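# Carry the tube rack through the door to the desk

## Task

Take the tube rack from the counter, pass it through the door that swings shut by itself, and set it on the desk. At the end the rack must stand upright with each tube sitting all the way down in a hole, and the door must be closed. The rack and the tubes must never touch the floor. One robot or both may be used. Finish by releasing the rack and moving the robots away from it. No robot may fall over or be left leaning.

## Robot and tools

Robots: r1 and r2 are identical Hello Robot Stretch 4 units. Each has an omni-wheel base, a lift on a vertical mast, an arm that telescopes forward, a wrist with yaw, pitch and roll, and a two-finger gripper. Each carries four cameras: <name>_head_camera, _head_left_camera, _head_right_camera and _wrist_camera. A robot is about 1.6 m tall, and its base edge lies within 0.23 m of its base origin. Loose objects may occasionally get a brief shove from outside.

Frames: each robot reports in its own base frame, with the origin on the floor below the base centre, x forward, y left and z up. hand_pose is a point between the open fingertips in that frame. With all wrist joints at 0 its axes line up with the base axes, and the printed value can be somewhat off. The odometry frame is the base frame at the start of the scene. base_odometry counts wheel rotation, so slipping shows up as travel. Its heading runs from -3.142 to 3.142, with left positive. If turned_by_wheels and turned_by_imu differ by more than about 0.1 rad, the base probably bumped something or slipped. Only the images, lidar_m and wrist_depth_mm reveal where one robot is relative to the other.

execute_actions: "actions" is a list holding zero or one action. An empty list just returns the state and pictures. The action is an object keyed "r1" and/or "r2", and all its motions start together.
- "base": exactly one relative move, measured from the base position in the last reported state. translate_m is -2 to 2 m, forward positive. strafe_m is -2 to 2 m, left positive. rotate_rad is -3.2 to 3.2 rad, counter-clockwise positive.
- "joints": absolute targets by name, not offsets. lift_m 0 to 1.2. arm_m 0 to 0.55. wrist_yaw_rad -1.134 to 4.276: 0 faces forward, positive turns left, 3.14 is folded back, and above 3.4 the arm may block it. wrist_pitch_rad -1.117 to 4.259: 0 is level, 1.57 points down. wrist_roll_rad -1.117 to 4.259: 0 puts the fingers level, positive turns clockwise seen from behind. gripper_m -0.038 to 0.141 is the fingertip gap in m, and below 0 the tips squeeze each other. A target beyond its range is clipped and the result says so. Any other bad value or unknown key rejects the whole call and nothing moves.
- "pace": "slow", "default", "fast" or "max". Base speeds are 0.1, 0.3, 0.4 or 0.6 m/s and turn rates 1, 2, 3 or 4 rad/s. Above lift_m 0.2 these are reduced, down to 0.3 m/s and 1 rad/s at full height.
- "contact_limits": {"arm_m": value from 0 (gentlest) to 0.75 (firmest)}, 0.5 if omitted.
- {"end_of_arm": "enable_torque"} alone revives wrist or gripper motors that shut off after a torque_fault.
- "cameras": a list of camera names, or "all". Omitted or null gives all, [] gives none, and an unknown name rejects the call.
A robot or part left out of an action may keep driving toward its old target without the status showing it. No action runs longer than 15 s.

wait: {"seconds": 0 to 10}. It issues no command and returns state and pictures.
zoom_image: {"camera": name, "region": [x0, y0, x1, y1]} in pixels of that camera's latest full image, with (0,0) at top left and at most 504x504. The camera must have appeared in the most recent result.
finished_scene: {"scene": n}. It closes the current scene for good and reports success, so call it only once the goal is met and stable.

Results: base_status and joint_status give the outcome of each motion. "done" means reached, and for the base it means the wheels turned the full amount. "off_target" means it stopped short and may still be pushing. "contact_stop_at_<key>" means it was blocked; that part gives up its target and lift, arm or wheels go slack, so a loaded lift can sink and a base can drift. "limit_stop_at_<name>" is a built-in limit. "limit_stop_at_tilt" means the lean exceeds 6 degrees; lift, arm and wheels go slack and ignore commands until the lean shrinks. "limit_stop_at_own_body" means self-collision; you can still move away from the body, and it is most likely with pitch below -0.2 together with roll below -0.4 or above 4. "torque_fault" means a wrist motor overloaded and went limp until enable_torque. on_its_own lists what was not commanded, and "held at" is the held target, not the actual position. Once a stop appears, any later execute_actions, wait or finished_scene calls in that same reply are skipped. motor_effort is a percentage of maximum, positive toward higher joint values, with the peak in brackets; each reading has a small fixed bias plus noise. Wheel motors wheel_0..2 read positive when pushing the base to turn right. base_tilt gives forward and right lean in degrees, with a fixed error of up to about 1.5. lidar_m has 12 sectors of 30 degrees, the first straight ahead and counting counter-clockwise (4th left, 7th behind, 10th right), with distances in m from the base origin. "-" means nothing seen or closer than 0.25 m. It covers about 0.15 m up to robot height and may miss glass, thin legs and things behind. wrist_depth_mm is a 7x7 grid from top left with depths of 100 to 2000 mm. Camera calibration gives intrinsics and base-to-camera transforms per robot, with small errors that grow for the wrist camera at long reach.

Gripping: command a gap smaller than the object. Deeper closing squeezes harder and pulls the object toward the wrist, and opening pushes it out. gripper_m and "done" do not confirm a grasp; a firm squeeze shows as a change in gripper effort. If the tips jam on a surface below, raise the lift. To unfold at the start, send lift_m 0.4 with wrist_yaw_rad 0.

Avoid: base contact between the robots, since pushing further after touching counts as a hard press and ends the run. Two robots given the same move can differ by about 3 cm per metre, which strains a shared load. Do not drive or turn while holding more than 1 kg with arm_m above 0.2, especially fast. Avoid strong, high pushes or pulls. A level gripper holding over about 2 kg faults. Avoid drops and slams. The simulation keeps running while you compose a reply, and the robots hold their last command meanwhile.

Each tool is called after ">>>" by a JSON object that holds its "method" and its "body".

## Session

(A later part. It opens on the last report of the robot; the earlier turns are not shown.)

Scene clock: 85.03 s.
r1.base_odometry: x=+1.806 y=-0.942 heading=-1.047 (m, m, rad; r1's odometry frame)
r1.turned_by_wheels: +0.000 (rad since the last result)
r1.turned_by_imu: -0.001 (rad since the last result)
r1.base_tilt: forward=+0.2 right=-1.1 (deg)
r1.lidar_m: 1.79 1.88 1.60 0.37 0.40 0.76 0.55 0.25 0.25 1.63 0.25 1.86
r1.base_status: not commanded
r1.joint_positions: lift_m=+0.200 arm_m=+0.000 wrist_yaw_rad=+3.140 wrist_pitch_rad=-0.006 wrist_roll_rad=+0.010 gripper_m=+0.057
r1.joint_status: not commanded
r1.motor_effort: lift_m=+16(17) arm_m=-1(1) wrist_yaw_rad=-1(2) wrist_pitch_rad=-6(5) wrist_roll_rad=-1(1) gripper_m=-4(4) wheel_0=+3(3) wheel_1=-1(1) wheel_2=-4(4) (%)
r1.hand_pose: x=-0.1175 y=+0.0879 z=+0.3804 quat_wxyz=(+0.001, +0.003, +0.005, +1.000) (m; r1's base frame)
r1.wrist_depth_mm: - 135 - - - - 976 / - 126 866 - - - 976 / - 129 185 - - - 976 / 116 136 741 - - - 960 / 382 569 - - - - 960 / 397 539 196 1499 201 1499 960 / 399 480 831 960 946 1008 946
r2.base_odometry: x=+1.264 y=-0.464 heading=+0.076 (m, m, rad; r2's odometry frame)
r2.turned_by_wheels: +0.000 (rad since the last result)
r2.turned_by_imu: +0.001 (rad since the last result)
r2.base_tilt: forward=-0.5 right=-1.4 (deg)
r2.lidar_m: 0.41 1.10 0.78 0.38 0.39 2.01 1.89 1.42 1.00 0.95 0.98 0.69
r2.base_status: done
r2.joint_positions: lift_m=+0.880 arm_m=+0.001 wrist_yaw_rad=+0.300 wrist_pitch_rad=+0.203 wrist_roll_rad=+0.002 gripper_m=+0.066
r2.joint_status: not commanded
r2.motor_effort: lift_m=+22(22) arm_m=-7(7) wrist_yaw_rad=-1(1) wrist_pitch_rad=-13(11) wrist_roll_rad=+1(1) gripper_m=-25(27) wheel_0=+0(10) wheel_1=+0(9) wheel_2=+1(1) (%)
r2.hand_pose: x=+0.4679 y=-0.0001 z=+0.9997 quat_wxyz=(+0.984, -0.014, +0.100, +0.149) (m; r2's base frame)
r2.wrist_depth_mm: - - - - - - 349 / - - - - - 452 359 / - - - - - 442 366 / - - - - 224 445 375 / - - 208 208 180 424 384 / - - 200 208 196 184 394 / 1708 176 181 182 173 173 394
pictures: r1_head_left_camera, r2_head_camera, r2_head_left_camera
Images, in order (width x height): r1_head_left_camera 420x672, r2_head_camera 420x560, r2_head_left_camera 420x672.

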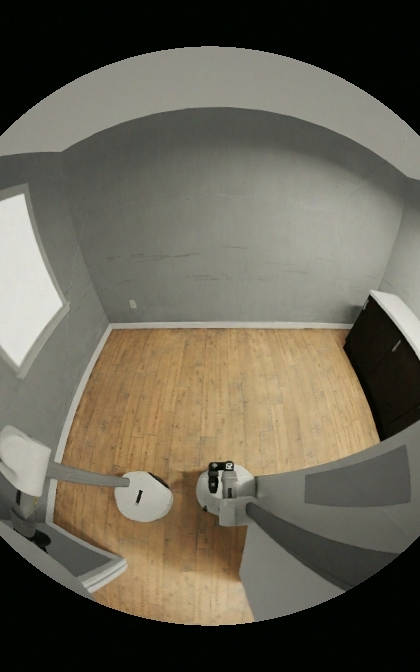

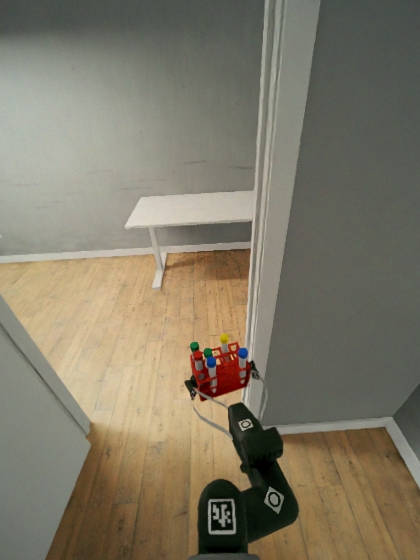

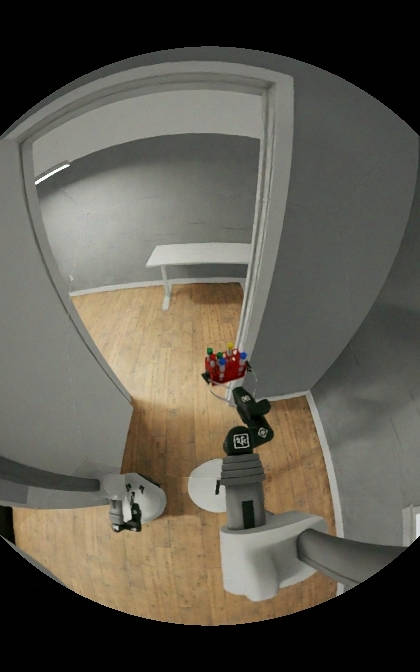

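>>> {"method": "execute_actions", "body": {"actions": [{"r2":{"base":{"rotate_rad":0.36},"joints":{"wrist_yaw_rad":0.0}}}], "cameras": []}}

>>> {"method": "execute_actions", "body": {"actions": [{"r2":{"base":{"translate_m":0.62}}}], "cameras": []}}

>>> {"method": "execute_actions", "body": {"actions": [{"r2":{"base":{"rotate_rad":-0.36}}}], "cameras": ["r2_head_left_camera","r2_head_camera"]}}

Scene clock: 87.83 s.
r1.base_odometry: x=+1.806 y=-0.942 heading=-1.047 (m, m, rad; r1's odometry frame)
r1.turned_by_wheels: +0.000 (rad since the last result)
r1.turned_by_imu: -0.001 (rad since the last result)
r1.base_tilt: forward=+0.2 right=-1.0 (deg)
r1.lidar_m: 1.80 1.88 1.60 0.40 0.41 0.71 0.55 0.26 0.25 1.61 0.25 1.88
r1.base_status: not commanded
r1.joint_positions: lift_m=+0.200 arm_m=+0.000 wrist_yaw_rad=+3.140 wrist_pitch_rad=-0.006 wrist_roll_rad=+0.010 gripper_m=+0.057
r1.joint_status: not commanded
r1.motor_effort: lift_m=+17(17) arm_m=-1(1) wrist_yaw_rad=-2(1) wrist_pitch_rad=-4(6) wrist_roll_rad=-1(1) gripper_m=-3(5) wheel_0=+3(3) wheel_1=-1(1) wheel_2=-4(4) (%)
r1.hand_pose: x=-0.1175 y=+0.0879 z=+0.3804 quat_wxyz=(+0.001, +0.003, +0.005, +1.000) (m; r1's base frame)
r1.wrist_depth_mm: - 135 - - - - 976 / - 126 878 - - - 960 / - 129 185 - - - 976 / 116 135 750 - - - 960 / 382 569 - - - - 960 / 399 539 196 1464 201 1499 960 / 399 484 831 946 931 1008 946
r2.base_odometry: x=+1.264 y=-0.464 heading=+0.436 (m, m, rad; r2's odometry frame)
r2.turned_by_wheels: +0.360 (rad since the last result)
r2.turned_by_imu: +0.353 (rad since the last result)
r2.base_tilt: forward=-0.6 right=-1.4 (deg)
r2.lidar_m: 0.41 0.83 0.42 0.36 2.14 1.90 1.76 1.09 0.96 0.98 0.79 0.43
r2.base_status: done
r2.joint_positions: lift_m=+0.880 arm_m=+0.001 wrist_yaw_rad=+0.000 wrist_pitch_rad=+0.203 wrist_roll_rad=+0.002 gripper_m=+0.066
r2.joint_status: all done
r2.motor_effort: lift_m=+22(22) arm_m=-7(7) wrist_yaw_rad=-3(6) wrist_pitch_rad=-11(12) wrist_roll_rad=+1(1) gripper_m=-27(28) wheel_0=+0(8) wheel_1=-3(5) wheel_2=+0(8) (%)
r2.hand_pose: x=+0.4547 y=-0.0873 z=+0.9997 quat_wxyz=(+0.995, +0.001, +0.101, +0.000) (m; r2's base frame)
r2.wrist_depth_mm: 750 - - - - - - / 741 - - - - - - / 741 - - - - - - / 741 - - - 225 - 1042 / 759 - 207 208 181 - - / 759 - 205 208 196 187 452 / 715 176 181 182 172 173 397
pictures: none
No camera images: the call's "cameras" was empty. Leave "cameras" out to get every camera's image.

Scene clock: 91.40 s.
r1.base_odometry: x=+1.806 y=-0.942 heading=-1.047 (m, m, rad; r1's odometry frame)
r1.turned_by_wheels: +0.000 (rad since the last result)
r1.turned_by_imu: -0.001 (rad since the last result)
r1.base_tilt: forward=+0.2 right=-1.1 (deg)
r1.lidar_m: 1.78 1.88 1.59 1.56 1.13 0.59 0.56 0.26 0.25 1.62 0.25 1.86
r1.base_status: not commanded
r1.joint_positions: lift_m=+0.200 arm_m=+0.000 wrist_yaw_rad=+3.140 wrist_pitch_rad=-0.006 wrist_roll_rad=+0.010 gripper_m=+0.057
r1.joint_status: not commanded
r1.motor_effort: lift_m=+17(17) arm_m=-1(1) wrist_yaw_rad=-1(2) wrist_pitch_rad=-5(6) wrist_roll_rad=+0(1) gripper_m=-3(3) wheel_0=+3(3) wheel_1=-1(1) wheel_2=-3(4) (%)
r1.hand_pose: x=-0.1175 y=+0.0879 z=+0.3804 quat_wxyz=(+0.001, +0.003, +0.005, +1.000) (m; r1's base frame)
r1.wrist_depth_mm: - 135 - - - - 976 / - 127 866 - - - 960 / - 129 185 - - - 976 / 116 135 750 - - - 976 / 382 569 - - - - 960 / 399 544 196 1464 201 759 960 / 399 484 831 788 668 634 946
r2.base_odometry: x=+1.826 y=-0.202 heading=+0.436 (m, m, rad; r2's odometry frame)
r2.turned_by_wheels: +0.000 (rad since the last result)
r2.turned_by_imu: +0.000 (rad since the last result)
r2.base_tilt: forward=-0.6 right=-1.4 (deg)
r2.lidar_m: 0.41 2.74 0.50 0.50 0.58 0.60 2.16 1.31 1.14 0.36 0.47 0.40
r2.base_status: done
r2.joint_positions: lift_m=+0.880 arm_m=+0.001 wrist_yaw_rad=+0.000 wrist_pitch_rad=+0.203 wrist_roll_rad=+0.002 gripper_m=+0.066
r2.joint_status: not commanded
r2.motor_effort: lift_m=+22(22) arm_m=-7(7) wrist_yaw_rad=-2(4) wrist_pitch_rad=-12(13) wrist_roll_rad=+1(1) gripper_m=-26(26) wheel_0=+1(6) wheel_1=+2(6) wheel_2=+1(10) (%)
r2.hand_pose: x=+0.4547 y=-0.0873 z=+0.9997 quat_wxyz=(+0.995, +0.001, +0.101, +0.000) (m; r2's base frame)
r2.wrist_depth_mm: - - - - 1808 1708 1576 / - - - - 1863 1756 1618 / - - - - 1921 1756 1661 / - - - - 225 1863 1661 / - - 208 208 191 1182 1281 / - - 205 196 205 187 1756 / 1921 177 181 182 172 173 1661
pictures: none
No camera images: the call's "cameras" was empty. Leave "cameras" out to get every camera's image.

Scene clock: 92.53 s.
r1.base_odometry: x=+1.806 y=-0.942 heading=-1.047 (m, m, rad; r1's odometry frame)
r1.turned_by_wheels: +0.000 (rad since the last result)
r1.turned_by_imu: +0.000 (rad since the last result)
r1.base_tilt: forward=+0.2 right=-1.1 (deg)
r1.lidar_m: 1.79 1.87 1.58 1.57 1.15 0.59 0.56 0.26 0.25 1.62 0.25 1.86
r1.base_status: not commanded
r1.joint_positions: lift_m=+0.200 arm_m=+0.000 wrist_yaw_rad=+3.140 wrist_pitch_rad=-0.006 wrist_roll_rad=+0.010 gripper_m=+0.057
r1.joint_status: not commanded
r1.motor_effort: lift_m=+16(17) arm_m=-1(1) wrist_yaw_rad=-1(2) wrist_pitch_rad=-6(8) wrist_roll_rad=+0(1) gripper_m=-3(3) wheel_0=+3(3) wheel_1=-1(1) wheel_2=-4(4) (%)
r1.hand_pose: x=-0.1175 y=+0.0879 z=+0.3804 quat_wxyz=(+0.001, +0.003, +0.005, +1.000) (m; r1's base frame)
r1.wrist_depth_mm: - 135 - - - 1281 976 / - 127 878 - - - 960 / - 129 185 - - - 960 / 116 135 750 - - - 976 / 382 569 - - - - 976 / 399 539 195 1499 201 699 976 / 399 484 831 798 676 627 946
r2.base_odometry: x=+1.825 y=-0.202 heading=+0.076 (m, m, rad; r2's odometry frame)
r2.turned_by_wheels: -0.360 (rad since the last result)
r2.turned_by_imu: -0.353 (rad since the last result)
r2.base_tilt: forward=-0.5 right=-1.4 (deg)
r2.lidar_m: 0.42 1.53 0.55 0.49 0.53 0.58 0.72 1.71 1.24 0.50 0.34 0.42
r2.base_status: done
r2.joint_positions: lift_m=+0.880 arm_m=+0.001 wrist_yaw_rad=+0.000 wrist_pitch_rad=+0.203 wrist_roll_rad=+0.002 gripper_m=+0.066
r2.joint_status: not commanded
r2.motor_effort: lift_m=+22(22) arm_m=-7(7) wrist_yaw_rad=-2(3) wrist_pitch_rad=-12(11) wrist_roll_rad=+1(1) gripper_m=-25(26) wheel_0=+1(5) wheel_1=+3(7) wheel_2=-1(6) (%)
r2.hand_pose: x=+0.4547 y=-0.0874 z=+0.9997 quat_wxyz=(+0.995, +0.001, +0.101, +0.000) (m; r2's base frame)
r2.wrist_depth_mm: 1921 1863 1921 1863 1921 1921 1499 / 1921 - 1921 1921 1863 1921 1499 / 1983 1983 1983 1983 1983 1983 1464 / - - 1863 - 223 1921 1499 / - - 208 209 182 1464 1499 / - - 205 196 196 186 1537 / 1863 176 181 182 172 173 1366
pictures: r2_head_camera, r2_head_left_camera
Images, in order (width x height): r2_head_camera 420x560, r2_head_left_camera 420x672.

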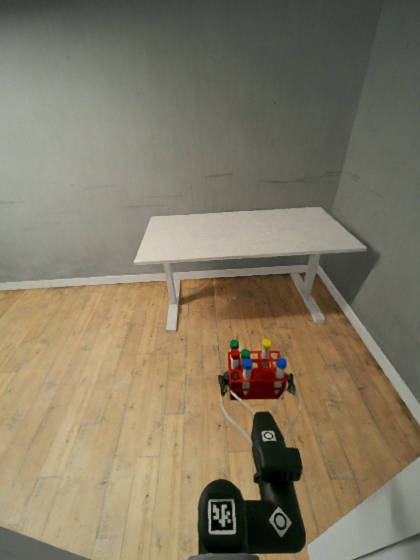

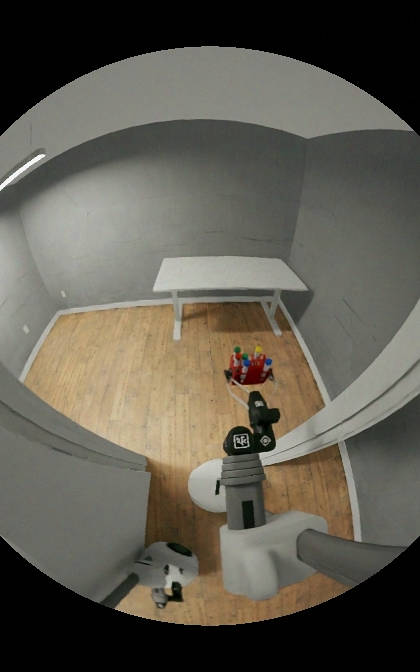

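>>> {"method": "execute_actions", "body": {"actions": [{"r2":{"base":{"translate_m":1.05},"joints":{"arm_m":0.2,"lift_m":0.76},"pace":"fast"},"r1":{"base":{"strafe_m":0.45}}}], "cameras": ["r2_head_camera","r2_wrist_camera","r1_head_right_camera"]}}

Scene clock: 98.83 s.
r1.base_odometry: x=+2.196 y=-0.716 heading=-1.047 (m, m, rad; r1's odometry frame)
r1.turned_by_wheels: +0.000 (rad since the last result)
r1.turned_by_imu: -0.003 (rad since the last result)
r1.base_tilt: forward=+0.3 right=-1.1 (deg)
r1.lidar_m: 1.79 1.56 1.15 1.10 1.15 0.85 1.56 0.49 0.25 0.25 2.10 1.88
r1.base_status: done
r1.joint_positions: lift_m=+0.200 arm_m=+0.000 wrist_yaw_rad=+3.140 wrist_pitch_rad=-0.006 wrist_roll_rad=+0.010 gripper_m=+0.057
r1.joint_status: not commanded
r1.motor_effort: lift_m=+17(16) arm_m=-1(1) wrist_yaw_rad=-2(1) wrist_pitch_rad=-6(3) wrist_roll_rad=-2(1) gripper_m=-5(3) wheel_0=+3(10) wheel_1=-3(9) wheel_2=-1(6) (%)
r1.hand_pose: x=-0.1175 y=+0.0879 z=+0.3804 quat_wxyz=(+0.001, +0.003, +0.005, +1.000) (m; r1's base frame)
r1.wrist_depth_mm: - 135 - - 946 946 960 / - 127 - - 946 946 946 / - 129 185 - 946 946 960 / 116 136 - - 946 960 960 / 991 - - 1863 946 946 946 / 1205 1430 196 1499 201 946 946 / 891 854 960 960 917 946 946
r2.base_odometry: x=+2.872 y=-0.122 heading=+0.077 (m, m, rad; r2's odometry frame)
r2.turned_by_wheels: +0.000 (rad since the last result)
r2.turned_by_imu: +0.000 (rad since the last result)
r2.base_tilt: forward=-0.5 right=-1.4 (deg)
r2.lidar_m: 0.39 0.40 0.56 2.59 1.17 1.01 1.34 0.83 1.13 1.12 0.65 0.45
r2.base_status: done
r2.joint_positions: lift_m=+0.760 arm_m=+0.199 wrist_yaw_rad=+0.000 wrist_pitch_rad=+0.204 wrist_roll_rad=+0.002 gripper_m=+0.066
r2.joint_status: all done
r2.motor_effort: lift_m=+16(20) arm_m=+7(8) wrist_yaw_rad=-2(1) wrist_pitch_rad=-13(12) wrist_roll_rad=+1(1) gripper_m=-25(26) wheel_0=+1(6) wheel_1=+0(6) wheel_2=+2(10) (%)
r2.hand_pose: x=+0.6522 y=-0.0874 z=+0.8801 quat_wxyz=(+0.995, +0.001, +0.102, +0.000) (m; r2's base frame)
r2.wrist_depth_mm: 732 732 732 723 732 723 732 / 750 741 750 750 750 750 759 / 759 759 768 759 768 759 778 / 778 778 778 788 224 788 788 / 798 798 207 210 190 798 798 / 597 591 205 207 206 186 549 / 445 176 181 182 172 173 382
pictures: r1_head_right_camera, r2_head_camera, r2_wrist_camera
camera_calibration (this result's frames):
r2_wrist_camera: T_world_to_cam=[[0.0460641, -0.998903, -0.00841654, -0.0989109], [-0.158916, 0.000990335, -0.987292, 1.03788], [0.986217, 0.0468162, -0.158696, -0.274235], [0, 0, 0, 1]] pos_world=[0.439947, -0.0869916, 0.980336]
Images, in order (width x height): r1_head_right_camera 420x672, r2_head_camera 420x560, r2_wrist_camera 616x392.

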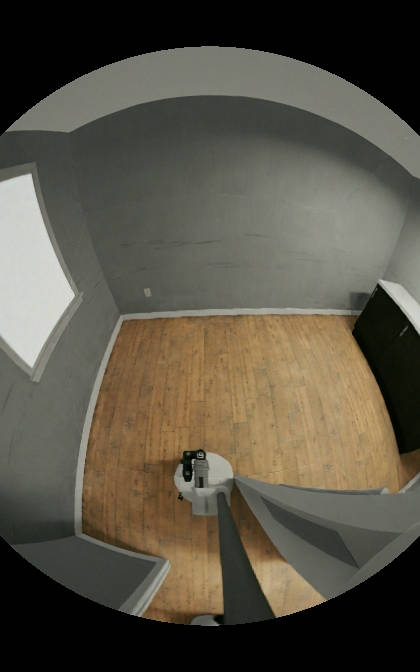

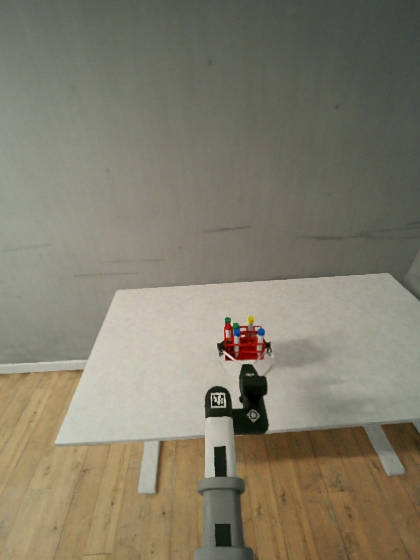

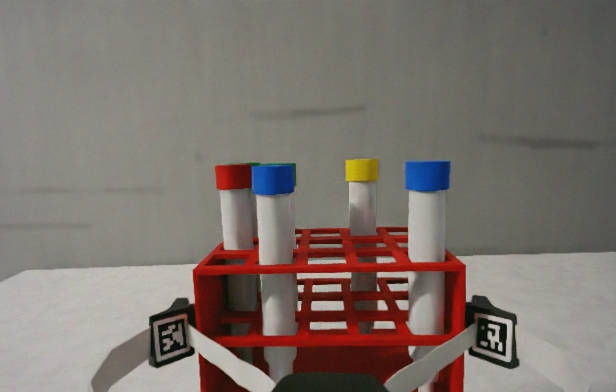

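>>> {"method": "execute_actions", "body": {"actions": [{"r2":{"joints":{"lift_m":0.655}},"r1":{"base":{"strafe_m":0.4}}}], "cameras": ["r2_wrist_camera","r1_head_right_camera","r1_wrist_camera"]}}

>>> {"method": "execute_actions", "body": {"actions": [{"r2":{"joints":{"lift_m":0.634},"pace":"slow"},"r1":{"base":{"translate_m":0.2}}}], "cameras": ["r2_wrist_camera","r1_head_right_camera","r1_wrist_camera"]}}

Scene clock: 102.43 s.
r1.base_odometry: x=+2.542 y=-0.516 heading=-1.047 (m, m, rad; r1's odometry frame)
r1.turned_by_wheels: +0.000 (rad since the last result)
r1.turned_by_imu: -0.001 (rad since the last result)
r1.base_tilt: forward=+0.3 right=-1.1 (deg)
r1.lidar_m: 1.79 0.97 0.76 0.70 0.77 0.84 0.80 0.47 0.98 2.41 2.53 1.87
r1.base_status: done
r1.joint_positions: lift_m=+0.200 arm_m=+0.000 wrist_yaw_rad=+3.140 wrist_pitch_rad=-0.006 wrist_roll_rad=+0.010 gripper_m=+0.057
r1.joint_status: not commanded
r1.motor_effort: lift_m=+17(17) arm_m=-1(1) wrist_yaw_rad=-1(1) wrist_pitch_rad=-6(4) wrist_roll_rad=-1(1) gripper_m=-3(4) wheel_0=+2(8) wheel_1=-1(8) wheel_2=+1(1) (%)
r1.hand_pose: x=-0.1175 y=+0.0879 z=+0.3804 quat_wxyz=(+0.001, +0.003, +0.005, +1.000) (m; r1's base frame)
r1.wrist_depth_mm: - 135 917 931 946 946 931 / - 127 904 931 946 946 917 / - 129 185 931 946 946 917 / 116 135 917 931 946 946 931 / 621 585 991 931 946 931 917 / 627 585 196 931 201 946 904 / 627 574 917 917 931 931 891
r2.base_odometry: x=+2.872 y=-0.122 heading=+0.077 (m, m, rad; r2's odometry frame)
r2.turned_by_wheels: +0.000 (rad since the last result)
r2.turned_by_imu: +0.000 (rad since the last result)
r2.base_tilt: forward=-0.5 right=-1.4 (deg)
r2.lidar_m: 0.42 0.43 0.57 2.60 1.20 0.99 1.04 0.86 1.14 1.13 0.66 0.46
r2.base_status: not commanded
r2.joint_positions: lift_m=+0.655 arm_m=+0.199 wrist_yaw_rad=+0.000 wrist_pitch_rad=+0.204 wrist_roll_rad=+0.002 gripper_m=+0.066
r2.joint_status: all done
r2.motor_effort: lift_m=+16(15) arm_m=+7(7) wrist_yaw_rad=-2(2) wrist_pitch_rad=-11(12) wrist_roll_rad=+1(0) gripper_m=-25(25) wheel_0=+1(1) wheel_1=+0(0) wheel_2=+2(2) (%)
r2.hand_pose: x=+0.6522 y=-0.0874 z=+0.7751 quat_wxyz=(+0.995, +0.001, +0.102, +0.000) (m; r2's base frame)
r2.wrist_depth_mm: 723 732 732 723 732 732 723 / 741 741 750 750 741 750 750 / 768 768 768 759 759 768 768 / 768 778 741 778 225 778 778 / 549 525 207 208 191 480 473 / 357 349 206 207 206 186 325 / 267 177 181 181 172 173 151
pictures: r1_head_right_camera, r1_wrist_camera, r2_wrist_camera
camera_calibration (this result's frames):
r1_wrist_camera: T_world_to_cam=[[0.0248759, 0.999647, 0.00930164, -0.0973225], [-0.0190988, 0.00977805, -0.99977, 0.436209], [-0.999508, 0.0246925, 0.0193353, 0.0958364], [0, 0, 0, 1]] pos_world=[0.106541, 0.0906564, 0.435161]
r2_wrist_camera: T_world_to_cam=[[0.0460645, -0.998903, -0.00841659, -0.0997946], [-0.158916, 0.000990312, -0.987292, 0.934248], [0.986217, 0.0468167, -0.158696, -0.290895], [0, 0, 0, 1]] pos_world=[0.43995, -0.0869916, 0.875371]
Images, in order (width x height): r1_head_right_camera 420x672, r1_wrist_camera 616x392, r2_wrist_camera 616x392.

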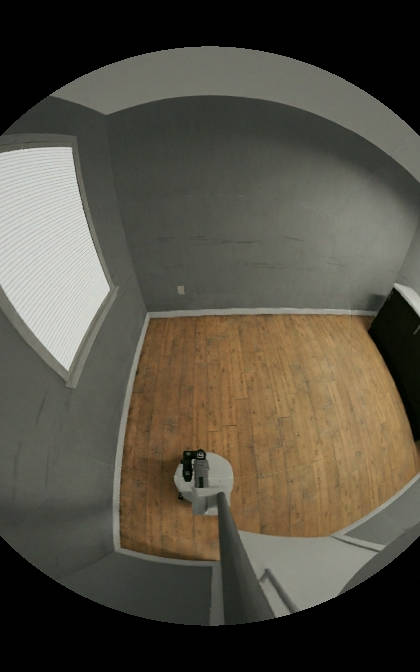

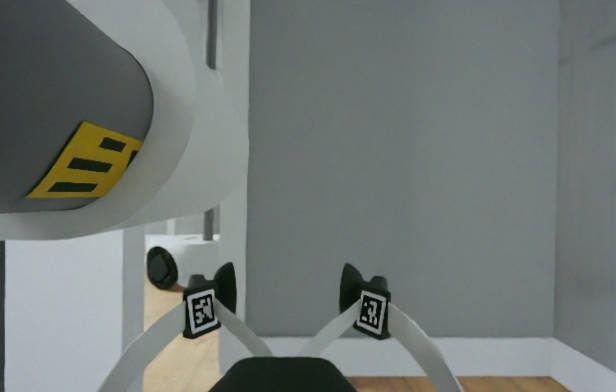

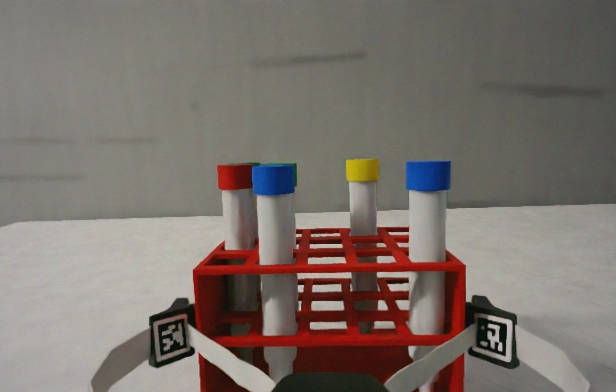

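Scene clock: 104.50 s.
r1.base_odometry: x=+2.642 y=-0.690 heading=-1.047 (m, m, rad; r1's odometry frame)
r1.turned_by_wheels: +0.000 (rad since the last result)
r1.turned_by_imu: -0.001 (rad since the last result)
r1.base_tilt: forward=+0.2 right=-1.0 (deg)
r1.lidar_m: 1.59 0.99 0.72 0.70 0.75 1.04 0.88 0.98 1.47 2.43 2.23 1.69
r1.base_status: done
r1.joint_positions: lift_m=+0.200 arm_m=+0.000 wrist_yaw_rad=+3.140 wrist_pitch_rad=-0.006 wrist_roll_rad=+0.010 gripper_m=+0.057
r1.joint_status: not commanded
r1.motor_effort: lift_m=+17(17) arm_m=-1(1) wrist_yaw_rad=-1(1) wrist_pitch_rad=-6(5) wrist_roll_rad=+0(1) gripper_m=-6(4) wheel_0=-1(5) wheel_1=+1(5) wheel_2=+0(9) (%)
r1.hand_pose: x=-0.1175 y=+0.0879 z=+0.3804 quat_wxyz=(+0.001, +0.003, +0.005, +1.000) (m; r1's base frame)
r1.wrist_depth_mm: - 135 1042 1138 1160 1160 917 / - 126 1042 1138 1138 1138 917 / - 129 185 1138 1160 1138 904 / 116 135 1025 1138 1138 1138 904 / 1098 1060 1042 1138 1138 1160 904 / 1078 1060 196 1138 201 1160 904 / 946 854 976 960 931 1008 866
r2.base_odometry: x=+2.872 y=-0.122 heading=+0.077 (m, m, rad; r2's odometry frame)
r2.turned_by_wheels: +0.000 (rad since the last result)
r2.turned_by_imu: +0.000 (rad since the last result)
r2.base_tilt: forward=-0.6 right=-1.3 (deg)
r2.lidar_m: 0.41 0.42 0.55 2.59 1.16 0.94 0.93 0.87 1.14 1.12 0.66 0.44
r2.base_status: not commanded
r2.joint_positions: lift_m=+0.634 arm_m=+0.199 wrist_yaw_rad=+0.000 wrist_pitch_rad=+0.202 wrist_roll_rad=+0.002 gripper_m=+0.066
r2.joint_status: all done
r2.motor_effort: lift_m=+15(16) arm_m=+7(7) wrist_yaw_rad=-2(2) wrist_pitch_rad=-9(11) wrist_roll_rad=+0(1) gripper_m=-25(26) wheel_0=+1(1) wheel_1=+0(1) wheel_2=+2(2) (%)
r2.hand_pose: x=+0.6523 y=-0.0874 z=+0.7545 quat_wxyz=(+0.995, +0.001, +0.101, +0.000) (m; r2's base frame)
r2.wrist_depth_mm: 723 732 723 732 741 732 741 / 750 759 732 750 750 750 750 / 768 759 759 768 759 768 768 / 788 778 647 723 221 778 778 / 477 462 203 193 190 424 415 / 310 306 200 206 196 185 285 / 233 176 181 181 172 173 151
pictures: r1_head_right_camera, r1_wrist_camera, r2_wrist_camera
camera_calibration (this result's frames):
r1_wrist_camera: T_world_to_cam=[[0.0248756, 0.999647, 0.00930143, -0.0973224], [-0.0190988, 0.00977783, -0.99977, 0.436209], [-0.999508, 0.0246923, 0.0193353, 0.0958364], [0, 0, 0, 1]] pos_world=[0.106541, 0.0906564, 0.435161]
r2_wrist_camera: T_world_to_cam=[[0.0460734, -0.998903, -0.00836443, -0.100017], [-0.157781, 0.000991247, -0.987474, 0.913303], [0.986399, 0.046816, -0.157562, -0.295208], [0, 0, 0, 1]] pos_world=[0.439903, -0.0869916, 0.854512]
Images, in order (width x height): r1_head_right_camera 420x672, r1_wrist_camera 616x392, r2_wrist_camera 616x392.

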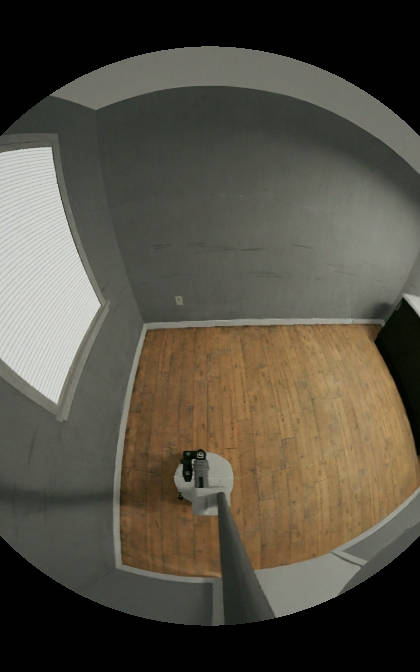

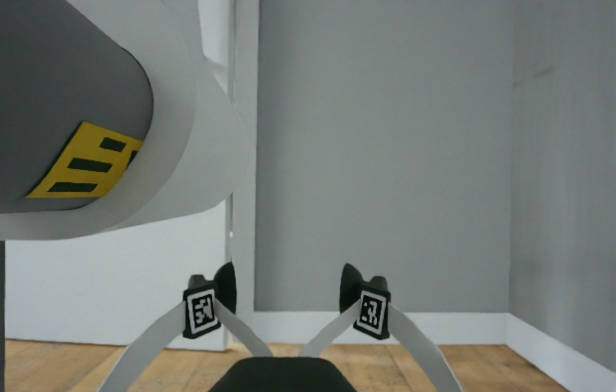

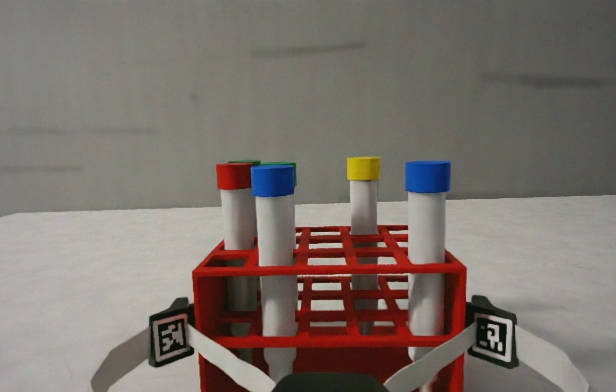

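Rack is down. Release and retract.

>>> {"method": "execute_actions", "body": {"actions": [{"r2":{"joints":{"gripper_m":0.141}}}], "cameras": []}}

>>> {"method": "execute_actions", "body": {"actions": [{"r2":{"joints":{"arm_m":0.0,"lift_m":0.645},"base":{"translate_m":-0.2}}}], "cameras": ["r2_wrist_camera","r2_head_camera","r1_wrist_camera"]}}

Scene clock: 106.70 s.
r1.base_odometry: x=+2.642 y=-0.690 heading=-1.047 (m, m, rad; r1's odometry frame)
r1.turned_by_wheels: +0.000 (rad since the last result)
r1.turned_by_imu: -0.001 (rad since the last result)
r1.base_tilt: forward=+0.3 right=-1.1 (deg)
r1.lidar_m: 1.59 0.98 0.71 0.71 0.73 1.03 0.97 1.06 1.45 2.40 2.28 1.66
r1.base_status: not commanded
r1.joint_positions: lift_m=+0.200 arm_m=+0.000 wrist_yaw_rad=+3.140 wrist_pitch_rad=-0.006 wrist_roll_rad=+0.010 gripper_m=+0.057
r1.joint_status: not commanded
r1.motor_effort: lift_m=+16(17) arm_m=-1(1) wrist_yaw_rad=-1(1) wrist_pitch_rad=-4(6) wrist_roll_rad=-1(0) gripper_m=-3(4) wheel_0=+0(1) wheel_1=+0(1) wheel_2=+0(0) (%)
r1.hand_pose: x=-0.1175 y=+0.0879 z=+0.3804 quat_wxyz=(+0.001, +0.003, +0.005, +1.000) (m; r1's base frame)
r1.wrist_depth_mm: - 135 1118 1138 1138 1160 917 / - 127 1060 1160 1138 1160 917 / - 129 185 1118 1138 1160 917 / 116 135 1118 1138 1138 1160 917 / 1118 1138 1138 1138 1160 1138 904 / 1138 1138 196 1138 201 1138 904 / 946 854 976 960 931 1008 878
r2.base_odometry: x=+2.872 y=-0.122 heading=+0.077 (m, m, rad; r2's odometry frame)
r2.turned_by_wheels: +0.000 (rad since the last result)
r2.turned_by_imu: +0.000 (rad since the last result)
r2.base_tilt: forward=-0.5 right=-1.4 (deg)
r2.lidar_m: 0.40 0.42 0.59 2.59 1.21 0.91 0.85 0.87 1.13 1.12 0.65 0.47
r2.base_status: not commanded
r2.joint_positions: lift_m=+0.634 arm_m=+0.199 wrist_yaw_rad=+0.000 wrist_pitch_rad=+0.202 wrist_roll_rad=+0.002 gripper_m=+0.141
r2.joint_status: all done
r2.motor_effort: lift_m=+15(15) arm_m=+7(7) wrist_yaw_rad=-2(2) wrist_pitch_rad=-8(7) wrist_roll_rad=+1(1) gripper_m=+0(23) wheel_0=+1(1) wheel_1=+0(0) wheel_2=+2(2) (%)
r2.hand_pose: x=+0.6523 y=-0.0874 z=+0.7547 quat_wxyz=(+0.995, +0.001, +0.101, +0.000) (m; r2's base frame)
r2.wrist_depth_mm: 732 732 732 732 732 732 732 / 750 750 741 750 741 759 750 / 759 759 768 759 759 768 768 / 778 788 661 627 240 778 778 / 477 466 235 215 211 424 413 / 312 306 206 204 197 196 286 / 233 220 210 164 201 200 217
pictures: none
No camera images: the call's "cameras" was empty. Leave "cameras" out to get every camera's image.

Scene clock: 108.77 s.
r1.base_odometry: x=+2.642 y=-0.690 heading=-1.047 (m, m, rad; r1's odometry frame)
r1.turned_by_wheels: +0.000 (rad since the last result)
r1.turned_by_imu: -0.001 (rad since the last result)
r1.base_tilt: forward=+0.3 right=-1.1 (deg)
r1.lidar_m: 1.61 0.95 0.70 0.71 0.76 1.02 0.96 1.06 1.44 2.41 2.30 1.67
r1.base_status: not commanded
r1.joint_positions: lift_m=+0.200 arm_m=+0.000 wrist_yaw_rad=+3.140 wrist_pitch_rad=-0.006 wrist_roll_rad=+0.010 gripper_m=+0.057
r1.joint_status: not commanded
r1.motor_effort: lift_m=+17(16) arm_m=-1(1) wrist_yaw_rad=-1(1) wrist_pitch_rad=-4(7) wrist_roll_rad=-1(1) gripper_m=-3(4) wheel_0=+0(1) wheel_1=+1(1) wheel_2=-1(1) (%)
r1.hand_pose: x=-0.1175 y=+0.0879 z=+0.3804 quat_wxyz=(+0.001, +0.003, +0.005, +1.000) (m; r1's base frame)
r1.wrist_depth_mm: - 135 1118 1118 1160 1160 917 / - 127 1060 1138 1160 1160 917 / - 129 185 1138 1160 1160 917 / 116 135 1138 1138 1138 1160 904 / 1138 1138 1138 1138 1138 1160 917 / 1118 1118 196 1138 201 1138 904 / 960 854 976 960 931 991 878
r2.base_odometry: x=+2.673 y=-0.137 heading=+0.076 (m, m, rad; r2's odometry frame)
r2.turned_by_wheels: +0.000 (rad since the last result)
r2.turned_by_imu: +0.000 (rad since the last result)
r2.base_tilt: forward=-0.6 right=-1.4 (deg)
r2.lidar_m: 0.60 0.65 1.94 2.59 0.89 0.70 0.63 0.66 0.84 1.13 0.95 0.64
r2.base_status: done
r2.joint_positions: lift_m=+0.645 arm_m=+0.001 wrist_yaw_rad=+0.000 wrist_pitch_rad=+0.202 wrist_roll_rad=+0.002 gripper_m=+0.141
r2.joint_status: all done
r2.motor_effort: lift_m=+22(23) arm_m=-7(5) wrist_yaw_rad=-2(3) wrist_pitch_rad=-7(8) wrist_roll_rad=+1(1) gripper_m=-1(0) wheel_0=-1(5) wheel_1=-2(5) wheel_2=-2(8) (%)
r2.hand_pose: x=+0.4548 y=-0.0874 z=+0.7650 quat_wxyz=(+0.995, +0.001, +0.101, +0.000) (m; r2's base frame)
r2.wrist_depth_mm: 1118 1098 1098 1118 1118 1118 1118 / 1138 1118 1118 1118 1138 1138 1138 / 1160 1160 1160 1160 1138 1160 1160 / 1182 1060 1008 597 917 891 842 / 521 504 492 480 469 459 449 / 1229 407 407 1255 1255 202 1229 / 1229 809 1281 164 1281 1255 1281
pictures: r1_wrist_camera, r2_head_camera, r2_wrist_camera
camera_calibration (this result's frames):
r1_wrist_camera: T_world_to_cam=[[0.0248756, 0.999647, 0.00930145, -0.0973224], [-0.019099, 0.00977786, -0.99977, 0.436209], [-0.999508, 0.0246923, 0.0193355, 0.0958363], [0, 0, 0, 1]] pos_world=[0.106541, 0.0906564, 0.435161]
r2_wrist_camera: T_world_to_cam=[[0.0458809, -0.998912, -0.00835092, -0.0908074], [-0.157503, 0.00102143, -0.987518, 0.892395], [0.986452, 0.0466235, -0.157284, -0.0989793], [0, 0, 0, 1]] pos_world=[0.242359, -0.0870053, 0.86493]
Images, in order (width x height): r1_wrist_camera 616x392, r2_head_camera 420x560, r2_wrist_camera 616x392.

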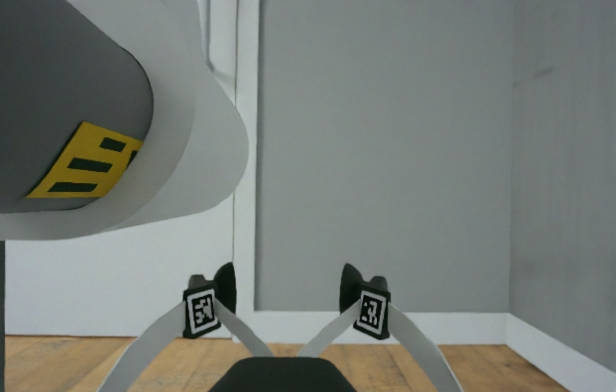

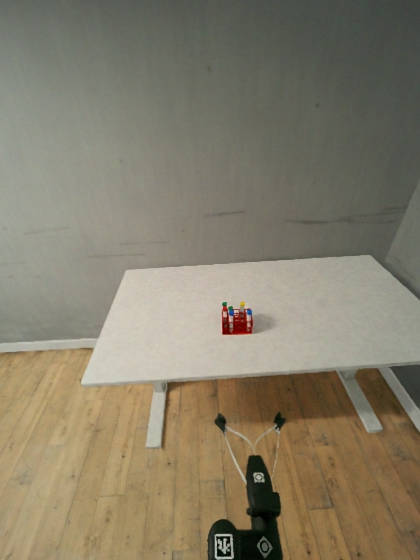

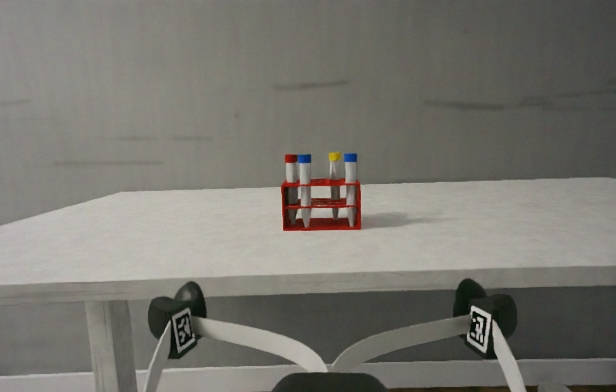

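>>> {"method": "zoom_image", "body": {"camera": "r2_wrist_camera", "region": [270, 140, 375, 240]}}

>>> {"method": "zoom_image", "body": {"camera": "r2_head_camera", "region": [210, 290, 265, 340]}}

Region (270, 140, 375, 240) of r2_wrist_camera's 616x392 image, scaled by 4.800; it fills the top 480 rows of this view, and the rest is white.

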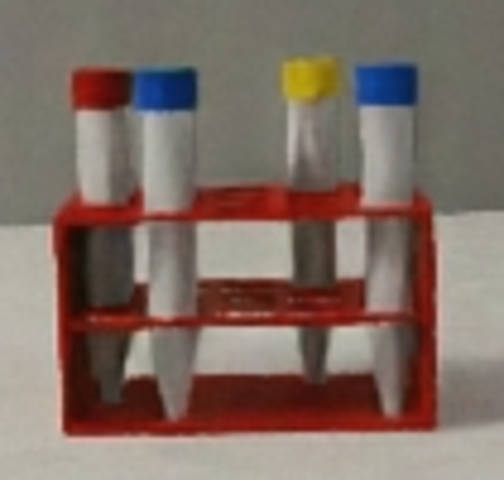

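Region (210, 290, 265, 340) of r2_head_camera's 420x560 image, scaled by 9.164, with more detail than that image has; it fills the top 458 rows of this view, and the rest is white.

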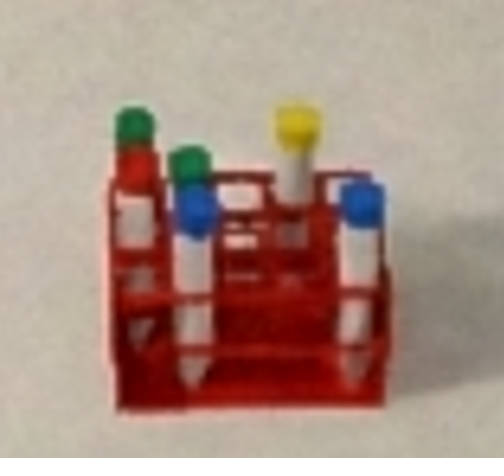

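>>> {"method": "finished_scene", "body": {"scene": 1}}

The scene is finished: the task was done.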